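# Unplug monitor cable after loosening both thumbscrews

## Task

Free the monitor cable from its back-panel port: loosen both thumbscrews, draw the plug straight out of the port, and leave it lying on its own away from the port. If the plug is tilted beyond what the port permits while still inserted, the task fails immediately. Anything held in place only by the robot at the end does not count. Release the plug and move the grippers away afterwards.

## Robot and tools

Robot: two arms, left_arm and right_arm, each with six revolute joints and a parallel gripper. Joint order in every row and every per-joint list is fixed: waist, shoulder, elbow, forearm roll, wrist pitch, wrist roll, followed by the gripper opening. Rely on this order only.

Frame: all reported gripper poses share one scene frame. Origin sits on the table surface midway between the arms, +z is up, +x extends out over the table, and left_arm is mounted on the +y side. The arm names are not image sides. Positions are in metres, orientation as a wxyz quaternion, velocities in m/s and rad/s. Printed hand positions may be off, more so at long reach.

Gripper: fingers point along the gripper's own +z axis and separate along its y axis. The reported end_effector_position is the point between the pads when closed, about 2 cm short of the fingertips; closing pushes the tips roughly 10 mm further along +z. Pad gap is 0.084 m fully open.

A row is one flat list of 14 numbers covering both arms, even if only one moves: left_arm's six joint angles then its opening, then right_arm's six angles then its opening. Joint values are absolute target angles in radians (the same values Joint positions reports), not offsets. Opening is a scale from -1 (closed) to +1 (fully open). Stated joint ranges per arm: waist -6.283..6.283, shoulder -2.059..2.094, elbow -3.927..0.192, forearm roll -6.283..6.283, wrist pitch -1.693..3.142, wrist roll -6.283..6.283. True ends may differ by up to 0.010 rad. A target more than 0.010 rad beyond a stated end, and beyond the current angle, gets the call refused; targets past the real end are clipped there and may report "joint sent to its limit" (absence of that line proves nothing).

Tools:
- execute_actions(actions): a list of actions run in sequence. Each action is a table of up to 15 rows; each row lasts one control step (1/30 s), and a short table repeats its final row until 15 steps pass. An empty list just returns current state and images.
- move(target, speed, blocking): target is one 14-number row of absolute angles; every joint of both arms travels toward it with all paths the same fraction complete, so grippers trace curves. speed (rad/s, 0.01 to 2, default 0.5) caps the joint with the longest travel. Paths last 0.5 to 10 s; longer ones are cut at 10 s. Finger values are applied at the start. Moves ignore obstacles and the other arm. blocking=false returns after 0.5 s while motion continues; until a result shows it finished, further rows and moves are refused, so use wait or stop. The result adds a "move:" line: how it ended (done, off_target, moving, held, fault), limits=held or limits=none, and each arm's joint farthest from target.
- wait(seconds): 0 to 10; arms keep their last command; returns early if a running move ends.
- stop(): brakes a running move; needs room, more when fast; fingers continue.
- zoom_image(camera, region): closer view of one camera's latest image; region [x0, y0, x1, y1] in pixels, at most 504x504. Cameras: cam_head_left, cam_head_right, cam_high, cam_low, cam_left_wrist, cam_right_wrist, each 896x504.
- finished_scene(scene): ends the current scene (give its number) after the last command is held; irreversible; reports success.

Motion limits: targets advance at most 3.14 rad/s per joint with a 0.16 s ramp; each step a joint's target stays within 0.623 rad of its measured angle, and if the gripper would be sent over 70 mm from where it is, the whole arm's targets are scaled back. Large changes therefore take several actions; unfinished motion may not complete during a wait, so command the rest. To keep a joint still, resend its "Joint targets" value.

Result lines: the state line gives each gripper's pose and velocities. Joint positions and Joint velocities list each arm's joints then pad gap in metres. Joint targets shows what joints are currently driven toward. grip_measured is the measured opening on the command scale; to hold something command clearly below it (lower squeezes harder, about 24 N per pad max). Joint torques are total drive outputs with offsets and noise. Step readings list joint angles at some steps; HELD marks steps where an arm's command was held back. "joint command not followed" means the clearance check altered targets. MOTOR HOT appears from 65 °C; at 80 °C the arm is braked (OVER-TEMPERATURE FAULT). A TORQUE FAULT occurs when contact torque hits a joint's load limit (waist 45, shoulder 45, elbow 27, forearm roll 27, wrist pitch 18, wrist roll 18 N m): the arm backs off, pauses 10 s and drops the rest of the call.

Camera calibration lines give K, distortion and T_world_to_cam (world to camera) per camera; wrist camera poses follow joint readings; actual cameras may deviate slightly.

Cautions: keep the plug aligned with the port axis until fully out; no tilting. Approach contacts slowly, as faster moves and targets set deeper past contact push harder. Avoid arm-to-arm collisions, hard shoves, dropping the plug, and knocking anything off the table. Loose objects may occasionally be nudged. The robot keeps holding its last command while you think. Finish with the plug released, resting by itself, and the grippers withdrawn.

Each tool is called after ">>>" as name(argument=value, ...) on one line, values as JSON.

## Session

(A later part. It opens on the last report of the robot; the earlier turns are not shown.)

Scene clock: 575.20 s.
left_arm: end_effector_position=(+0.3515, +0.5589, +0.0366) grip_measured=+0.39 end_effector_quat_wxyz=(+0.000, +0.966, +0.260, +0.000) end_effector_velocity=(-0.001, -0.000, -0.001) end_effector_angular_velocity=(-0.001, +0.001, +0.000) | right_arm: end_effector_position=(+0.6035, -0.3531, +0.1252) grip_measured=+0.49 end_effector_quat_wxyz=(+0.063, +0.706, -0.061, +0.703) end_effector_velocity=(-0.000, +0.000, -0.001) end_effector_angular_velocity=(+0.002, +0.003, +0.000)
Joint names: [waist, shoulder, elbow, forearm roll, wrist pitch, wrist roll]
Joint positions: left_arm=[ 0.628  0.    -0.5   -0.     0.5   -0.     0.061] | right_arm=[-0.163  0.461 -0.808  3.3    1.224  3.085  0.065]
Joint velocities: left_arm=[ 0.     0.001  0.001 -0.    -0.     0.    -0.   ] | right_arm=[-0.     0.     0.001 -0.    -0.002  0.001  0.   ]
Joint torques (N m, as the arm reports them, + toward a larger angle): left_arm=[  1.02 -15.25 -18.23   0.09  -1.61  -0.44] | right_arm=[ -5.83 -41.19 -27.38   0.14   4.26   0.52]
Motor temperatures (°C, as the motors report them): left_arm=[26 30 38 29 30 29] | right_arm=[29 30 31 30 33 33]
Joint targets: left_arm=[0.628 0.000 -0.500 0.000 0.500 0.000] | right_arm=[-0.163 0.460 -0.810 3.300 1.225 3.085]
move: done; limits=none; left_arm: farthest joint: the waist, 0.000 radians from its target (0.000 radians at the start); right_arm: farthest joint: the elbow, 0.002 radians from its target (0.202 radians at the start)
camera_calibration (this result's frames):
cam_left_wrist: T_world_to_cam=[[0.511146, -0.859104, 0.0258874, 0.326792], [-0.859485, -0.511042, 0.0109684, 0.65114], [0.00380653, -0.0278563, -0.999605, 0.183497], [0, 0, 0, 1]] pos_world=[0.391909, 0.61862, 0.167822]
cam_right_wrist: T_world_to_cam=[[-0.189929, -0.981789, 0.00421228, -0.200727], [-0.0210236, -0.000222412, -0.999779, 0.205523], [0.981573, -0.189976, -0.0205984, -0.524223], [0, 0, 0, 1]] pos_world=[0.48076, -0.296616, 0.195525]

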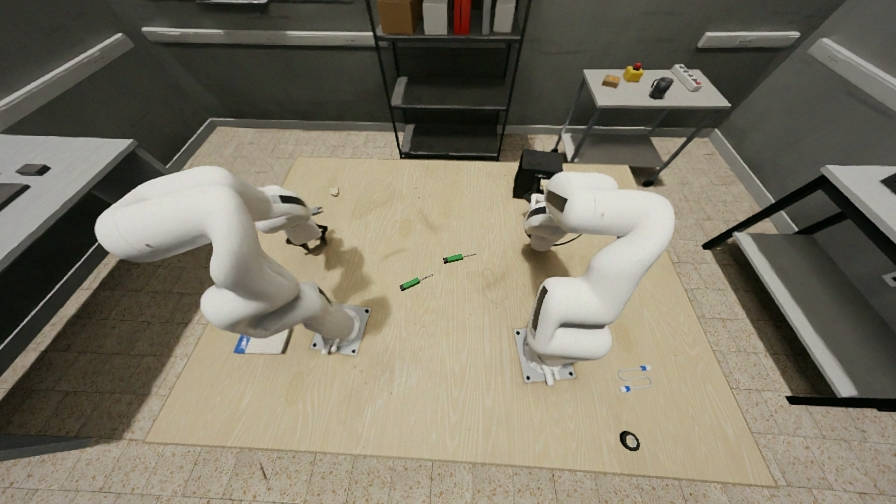

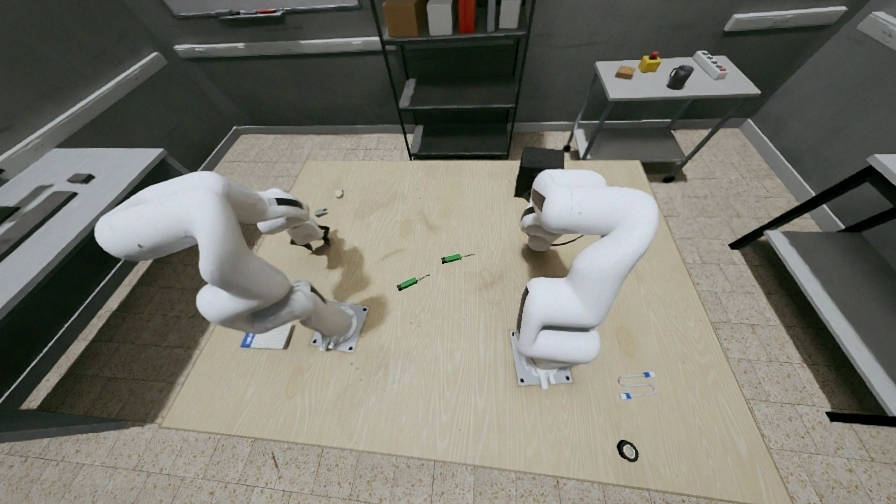

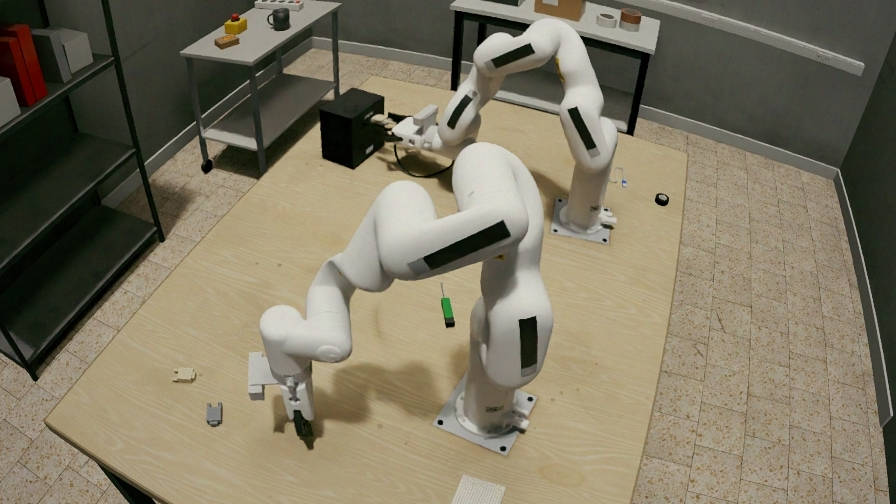

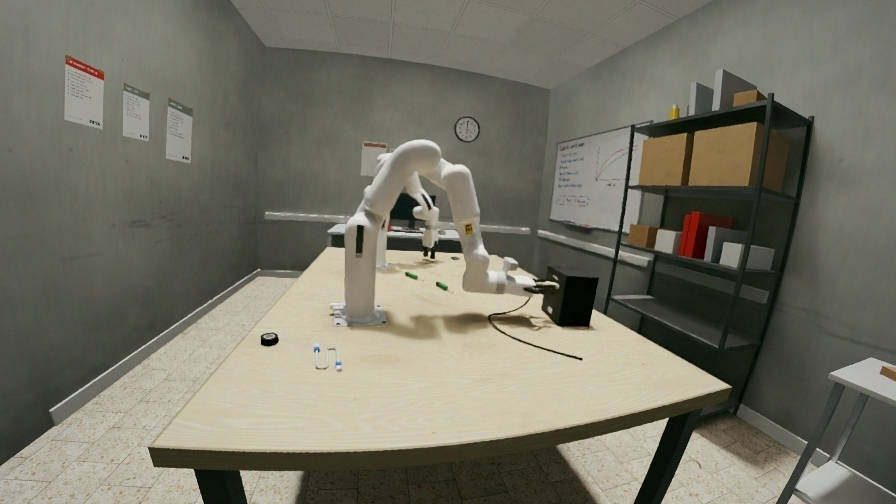

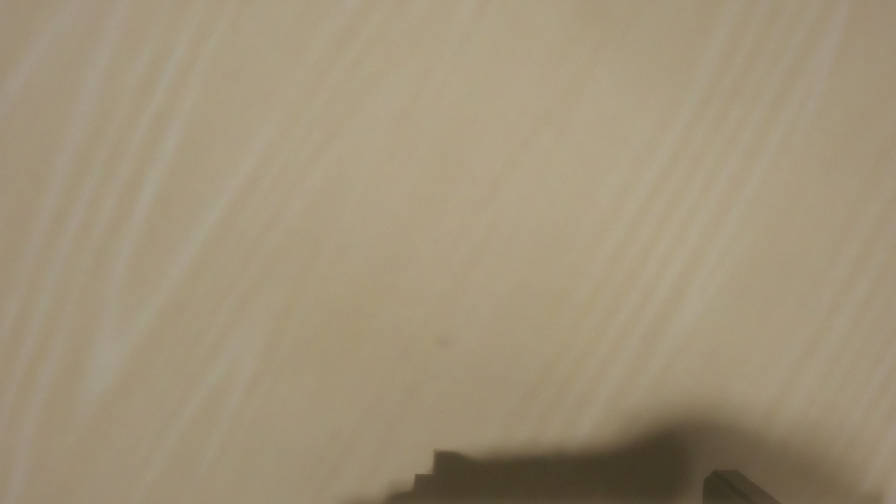

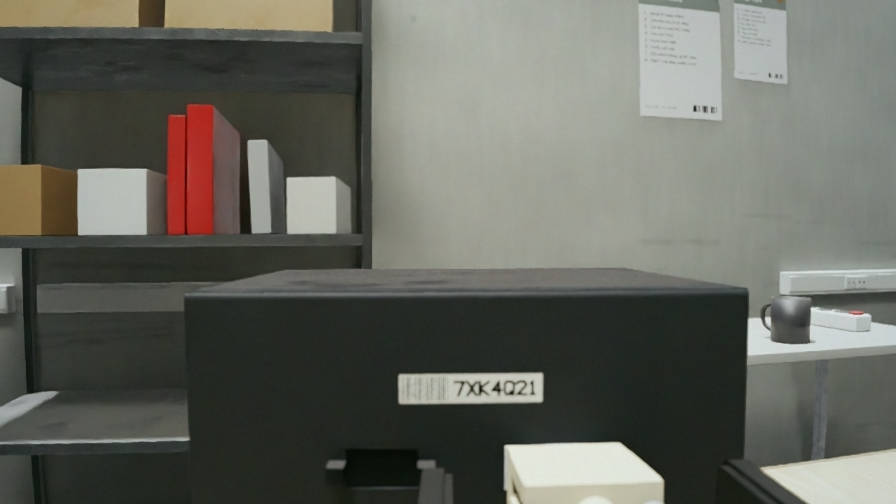

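Pressing (cable against palm). Back off 8 mm, and close.

>>> move(target=[0.628,0,-0.5,0,0.5,0,0.4,-0.159,0.443,-0.778,3.303,1.24,3.085,0.5], speed=0.1)

>>> move(target=[0.628,0,-0.5,0,0.5,0,0.4,-0.159,0.443,-0.778,3.303,1.24,3.085,-1])

Scene clock: 585.53 s.
left_arm: end_effector_position=(+0.3515, +0.5589, +0.0366) grip_measured=+0.39 end_effector_quat_wxyz=(+0.000, +0.966, +0.260, +0.000) end_effector_velocity=(-0.000, +0.001, -0.000) end_effector_angular_velocity=(+0.000, +0.000, +0.002) | right_arm: end_effector_position=(+0.5975, -0.3522, +0.1295) grip_measured=+0.49 end_effector_quat_wxyz=(+0.063, +0.703, -0.061, +0.706) end_effector_velocity=(-0.003, +0.001, -0.004) end_effector_angular_velocity=(-0.000, +0.011, +0.001)
Joint names: [waist, shoulder, elbow, forearm roll, wrist pitch, wrist roll]
Joint positions: left_arm=[ 0.628  0.    -0.5    0.     0.5    0.     0.061] | right_arm=[-0.159  0.442 -0.781  3.303  1.241  3.085  0.065]
Joint velocities: left_arm=[ 0.002  0.001 -0.001  0.     0.     0.     0.   ] | right_arm=[ 0.001  0.001  0.008  0.    -0.002 -0.001 -0.   ]
Joint torques (N m, as the arm reports them, + toward a larger angle): left_arm=[  0.94 -14.62 -18.31   0.47  -1.24  -0.5 ] | right_arm=[ -2.55 -32.51 -15.62  -0.28   2.26   0.33]
Motor temperatures (°C, as the motors report them): left_arm=[26 30 38 29 30 29] | right_arm=[29 30 32 30 34 33]
Joint targets: left_arm=[0.628 0.000 -0.500 0.000 0.500 0.000] | right_arm=[-0.159 0.443 -0.778 3.303 1.240 3.085]
move: done; limits=none; left_arm: farthest joint: the waist, 0.000 radians from its target (0.000 radians at the start); right_arm: farthest joint: the elbow, 0.003 radians from its target (0.028 radians at the start)
camera_calibration (this result's frames):
cam_left_wrist: T_world_to_cam=[[0.511146, -0.859104, 0.0258874, 0.326792], [-0.859486, -0.511042, 0.0109683, 0.65114], [0.00380667, -0.0278562, -0.999605, 0.183497], [0, 0, 0, 1]] pos_world=[0.391909, 0.61862, 0.167822]
cam_right_wrist: T_world_to_cam=[[-0.190835, -0.981613, 0.00414083, -0.20038], [-0.0114179, -0.00199835, -0.999933, 0.203333], [0.981556, -0.19087, -0.0108266, -0.519655], [0, 0, 0, 1]] pos_world=[0.474153, -0.295476, 0.198523]

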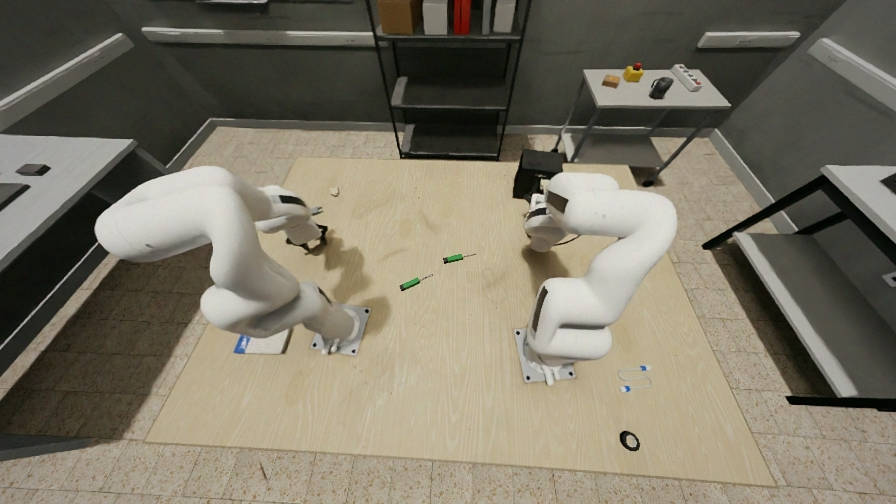

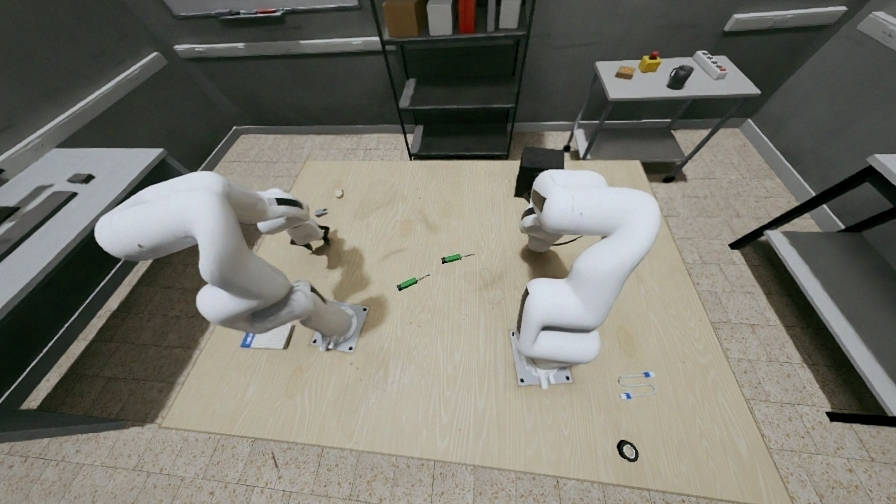

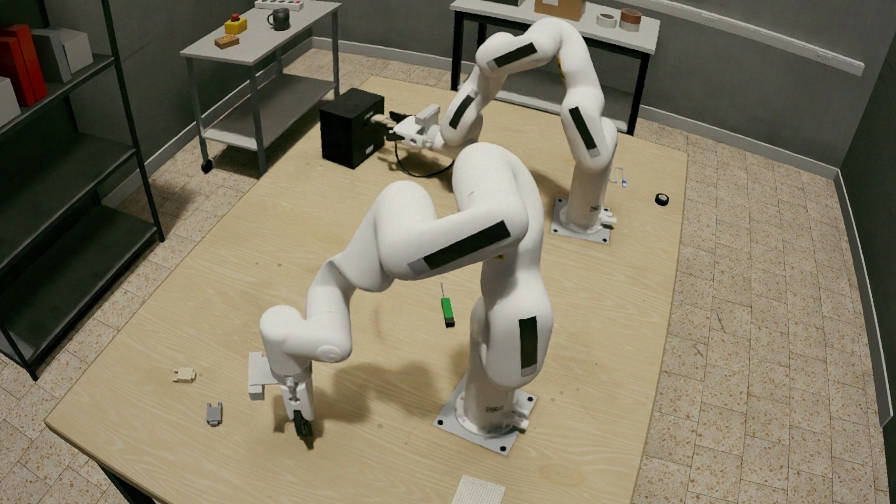

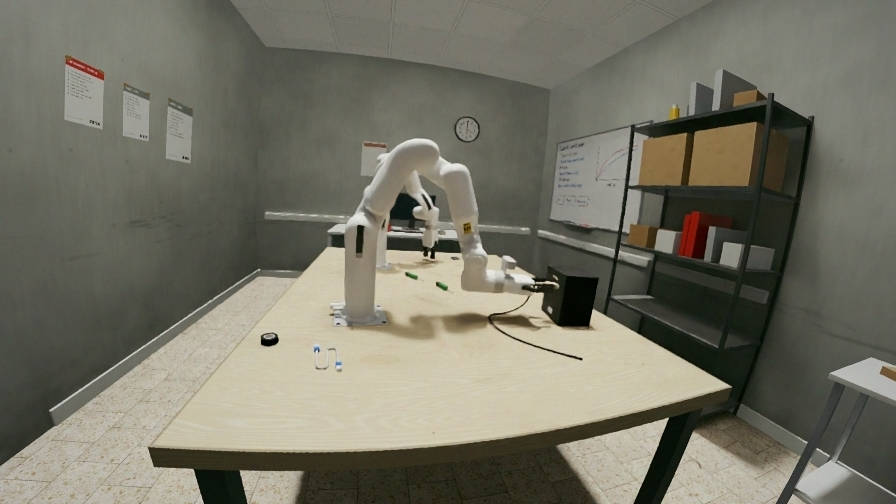

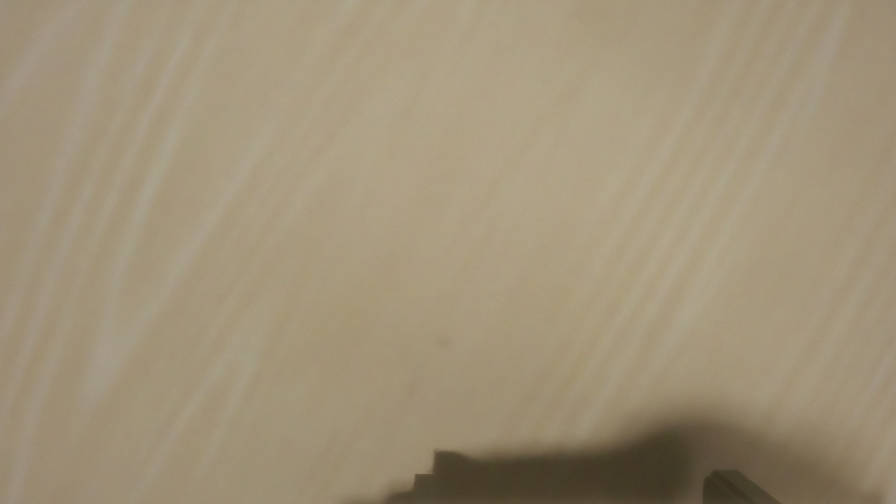

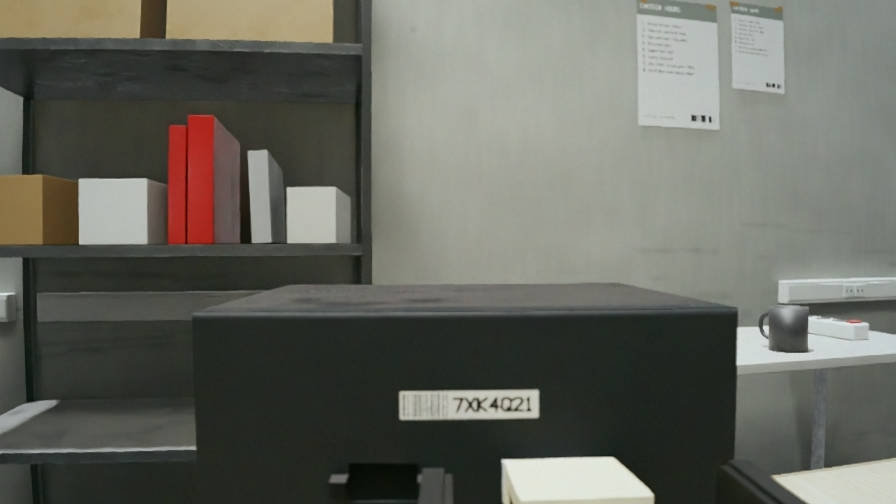

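Scene clock: 586.23 s.
left_arm: end_effector_position=(+0.3515, +0.5589, +0.0366) grip_measured=+0.39 end_effector_quat_wxyz=(+0.000, +0.966, +0.260, +0.000) end_effector_velocity=(+0.000, -0.000, +0.000) end_effector_angular_velocity=(+0.000, -0.000, -0.001) | right_arm: end_effector_position=(+0.5972, -0.3513, +0.1288) grip_measured=-0.29 end_effector_quat_wxyz=(+0.063, +0.703, -0.060, +0.706) end_effector_velocity=(-0.001, -0.001, -0.001) end_effector_angular_velocity=(+0.003, +0.003, -0.001)
Joint names: [waist, shoulder, elbow, forearm roll, wrist pitch, wrist roll]
Joint positions: left_arm=[ 0.628  0.    -0.5   -0.     0.5    0.     0.061] | right_arm=[-0.158  0.442 -0.78   3.303  1.241  3.085  0.032]
Joint velocities: left_arm=[-0. -0.  0.  0.  0.  0.  0.] | right_arm=[-0.001  0.001  0.001  0.001 -0.002  0.002  0.   ]
Joint torques (N m, as the arm reports them, + toward a larger angle): left_arm=[  0.41 -13.87 -18.27   0.39  -1.37  -0.7 ] | right_arm=[ -8.18 -28.78 -10.38   1.25   1.38   0.37]
Motor temperatures (°C, as the motors report them): left_arm=[26 30 38 29 30 29] | right_arm=[29 30 32 30 34 33]
Joint targets: left_arm=[0.628 0.000 -0.500 0.000 0.500 0.000] | right_arm=[-0.159 0.443 -0.778 3.303 1.240 3.085]
move: done; limits=none; left_arm: farthest joint: the waist, 0.000 radians from its target (0.000 radians at the start); right_arm: farthest joint: the elbow, 0.002 radians from its target (0.003 radians at the start)
camera_calibration (this result's frames):
cam_left_wrist: T_world_to_cam=[[0.511146, -0.859104, 0.0258874, 0.326792], [-0.859485, -0.511042, 0.0109682, 0.65114], [0.00380678, -0.0278562, -0.999605, 0.183497], [0, 0, 0, 1]] pos_world=[0.391909, 0.61862, 0.167823]
cam_right_wrist: T_world_to_cam=[[-0.189195, -0.981929, 0.00450801, -0.200778], [-0.0130851, -0.00206936, -0.999912, 0.203592], [0.981852, -0.189238, -0.0124572, -0.518574], [0, 0, 0, 1]] pos_world=[0.473841, -0.294862, 0.198019]

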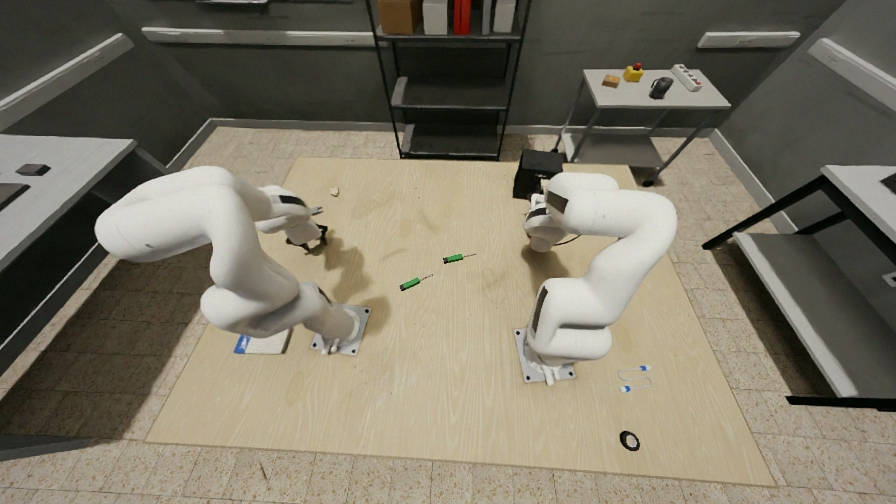

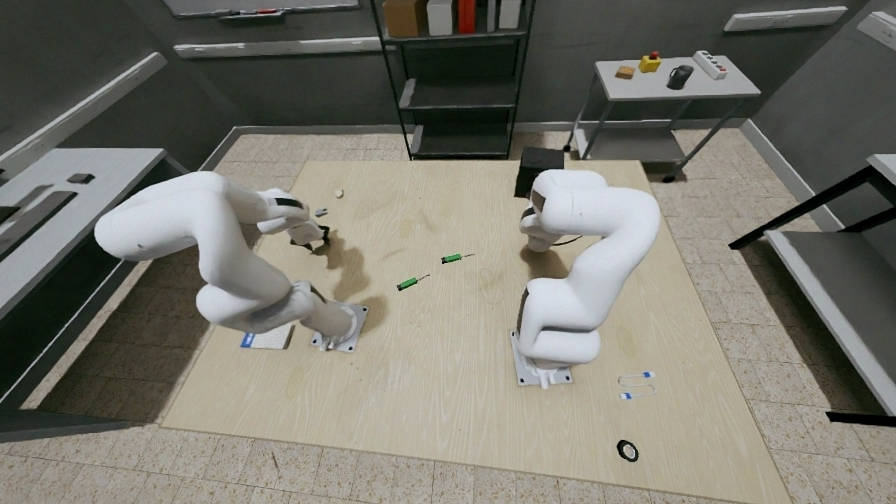

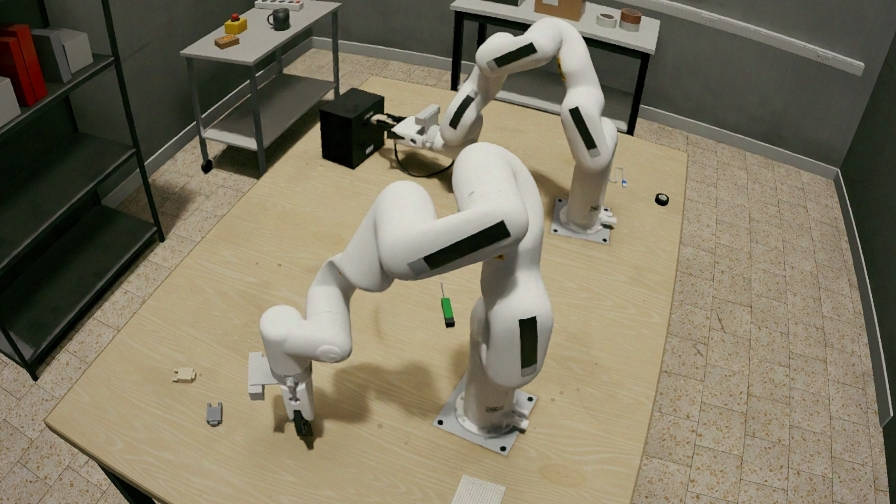

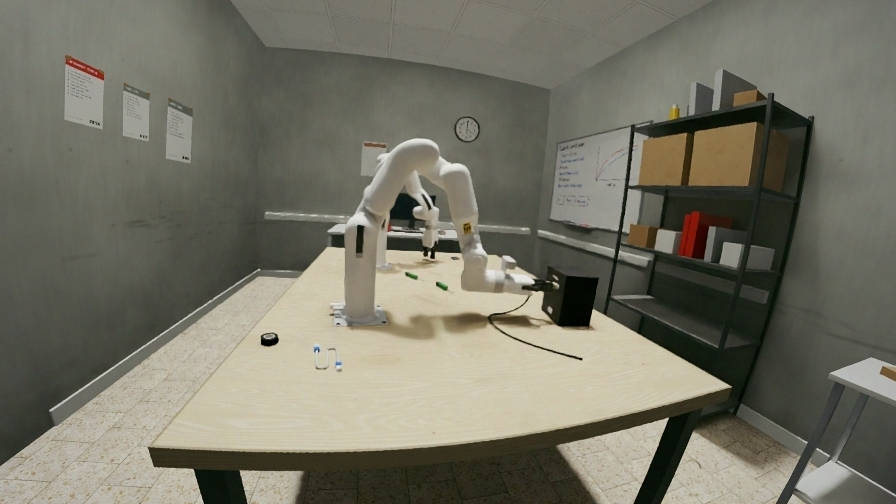

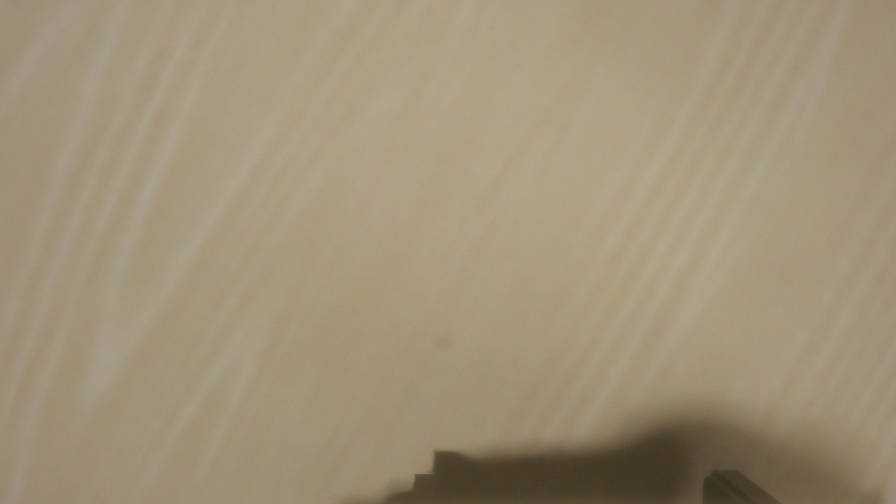

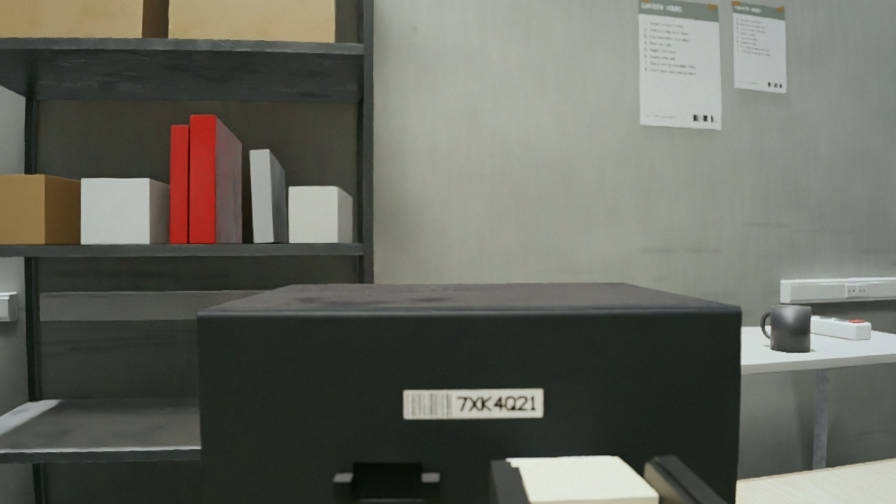

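>>> move(target=[0.628,0,-0.5,0,0.5,0,0.4,-0.149,0.407,-0.714,3.31,1.269,3.085,-1], speed=0.04)

Scene clock: 596.83 s.
left_arm: end_effector_position=(+0.3515, +0.5589, +0.0366) grip_measured=+0.39 end_effector_quat_wxyz=(+0.000, +0.966, +0.260, +0.000) end_effector_velocity=(-0.000, +0.001, +0.000) end_effector_angular_velocity=(+0.001, -0.001, +0.003) | right_arm: end_effector_position=(+0.5795, -0.3478, +0.1284) grip_measured=-0.29 end_effector_quat_wxyz=(+0.063, +0.704, -0.059, +0.705) end_effector_velocity=(-0.001, +0.001, -0.000) end_effector_angular_velocity=(+0.001, +0.001, +0.001)
Joint names: [waist, shoulder, elbow, forearm roll, wrist pitch, wrist roll]
Joint positions: left_arm=[ 0.628  0.    -0.5   -0.     0.5   -0.     0.061] | right_arm=[-0.149  0.407 -0.714  3.31   1.269  3.085  0.031]
Joint velocities: left_arm=[ 0.003 -0.    -0.     0.    -0.001 -0.    -0.   ] | right_arm=[ 0.001 -0.001  0.002  0.001  0.     0.     0.   ]
Joint torques (N m, as the arm reports them, + toward a larger angle): left_arm=[  1.13 -14.12 -17.74   0.18  -1.16  -0.36] | right_arm=[ -2.18 -28.98 -11.62  -0.28   1.58   0.4 ]
Motor temperatures (°C, as the motors report them): left_arm=[26 30 38 29 30 29] | right_arm=[29 30 31 30 34 33]
Joint targets: left_arm=[0.628 0.000 -0.500 0.000 0.500 0.000] | right_arm=[-0.149 0.407 -0.714 3.310 1.269 3.085]
move: done; limits=none; left_arm: farthest joint: the waist, 0.000 radians from its target (0.000 radians at the start); right_arm: farthest joint: the waist, 0.000 radians from its target (0.010 radians at the start)
camera_calibration (this result's frames):
cam_left_wrist: T_world_to_cam=[[0.511146, -0.859104, 0.0258874, 0.326792], [-0.859485, -0.511042, 0.0109681, 0.65114], [0.00380685, -0.0278561, -0.999605, 0.183497], [0, 0, 0, 1]] pos_world=[0.391909, 0.61862, 0.167823]
cam_right_wrist: T_world_to_cam=[[-0.1884, -0.982067, 0.00700998, -0.20142], [-0.0160783, -0.00405253, -0.999863, 0.204014], [0.981961, -0.188487, -0.0150265, -0.500043], [0, 0, 0, 1]] pos_world=[0.456355, -0.291233, 0.197884]

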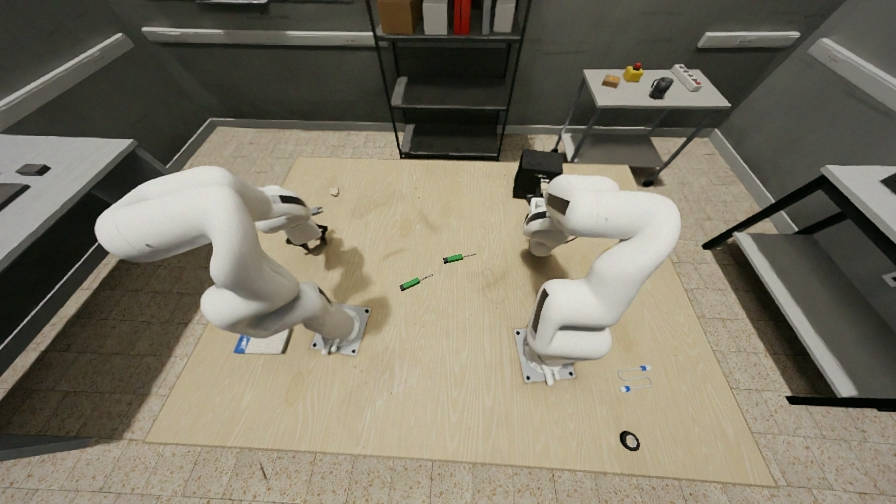

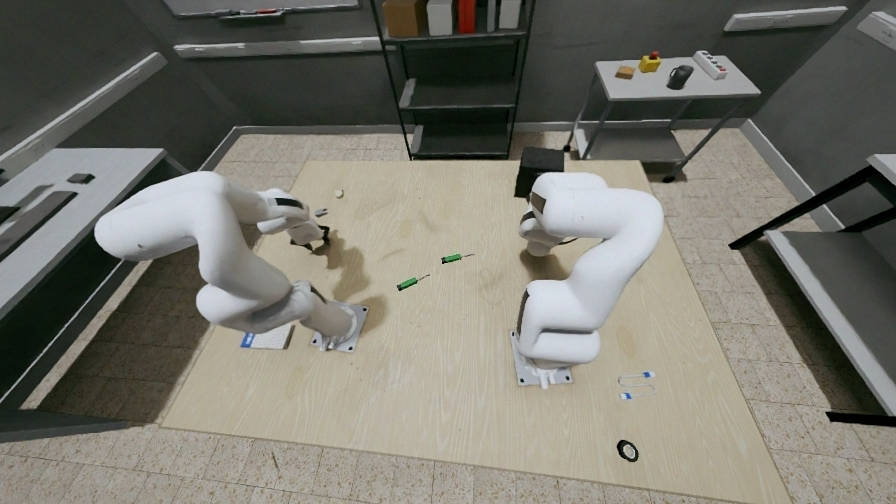

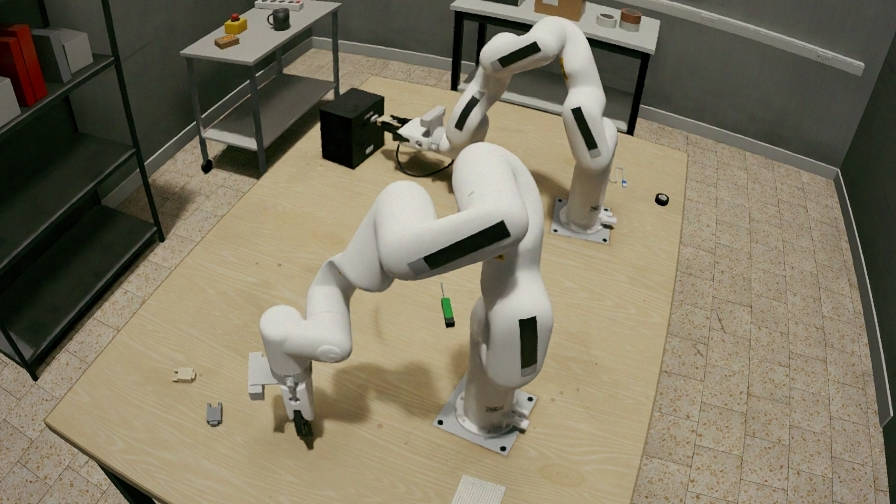

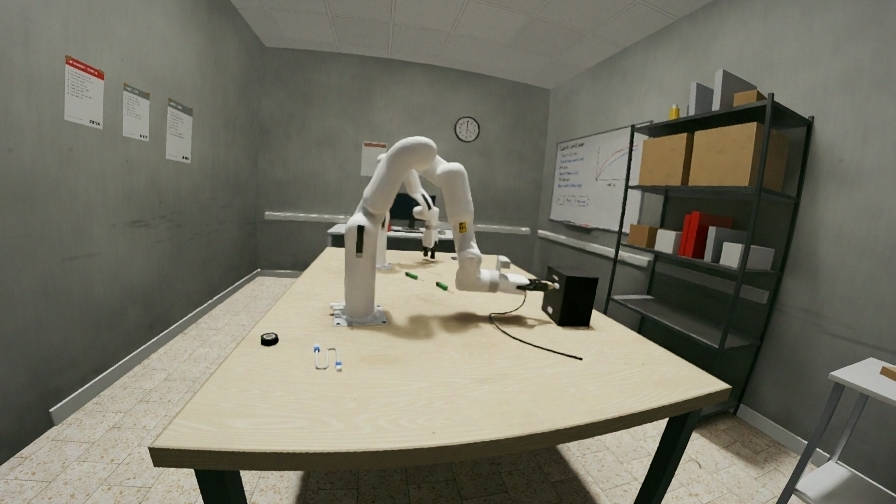

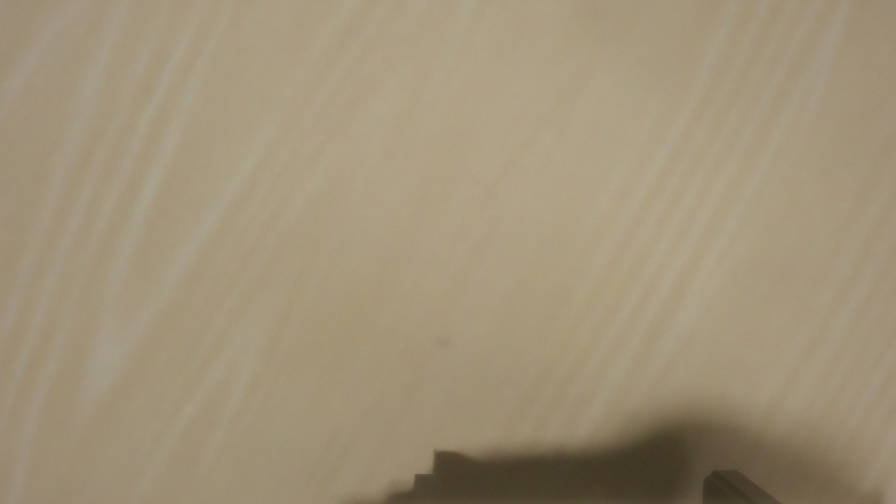

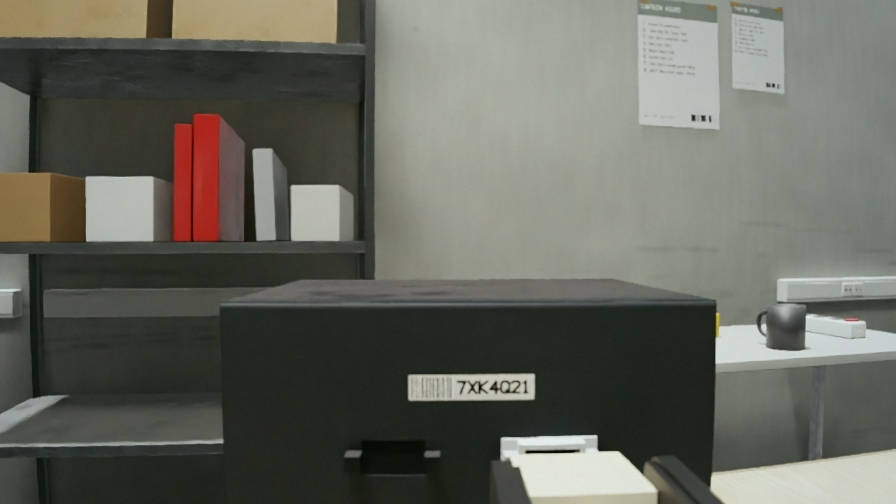

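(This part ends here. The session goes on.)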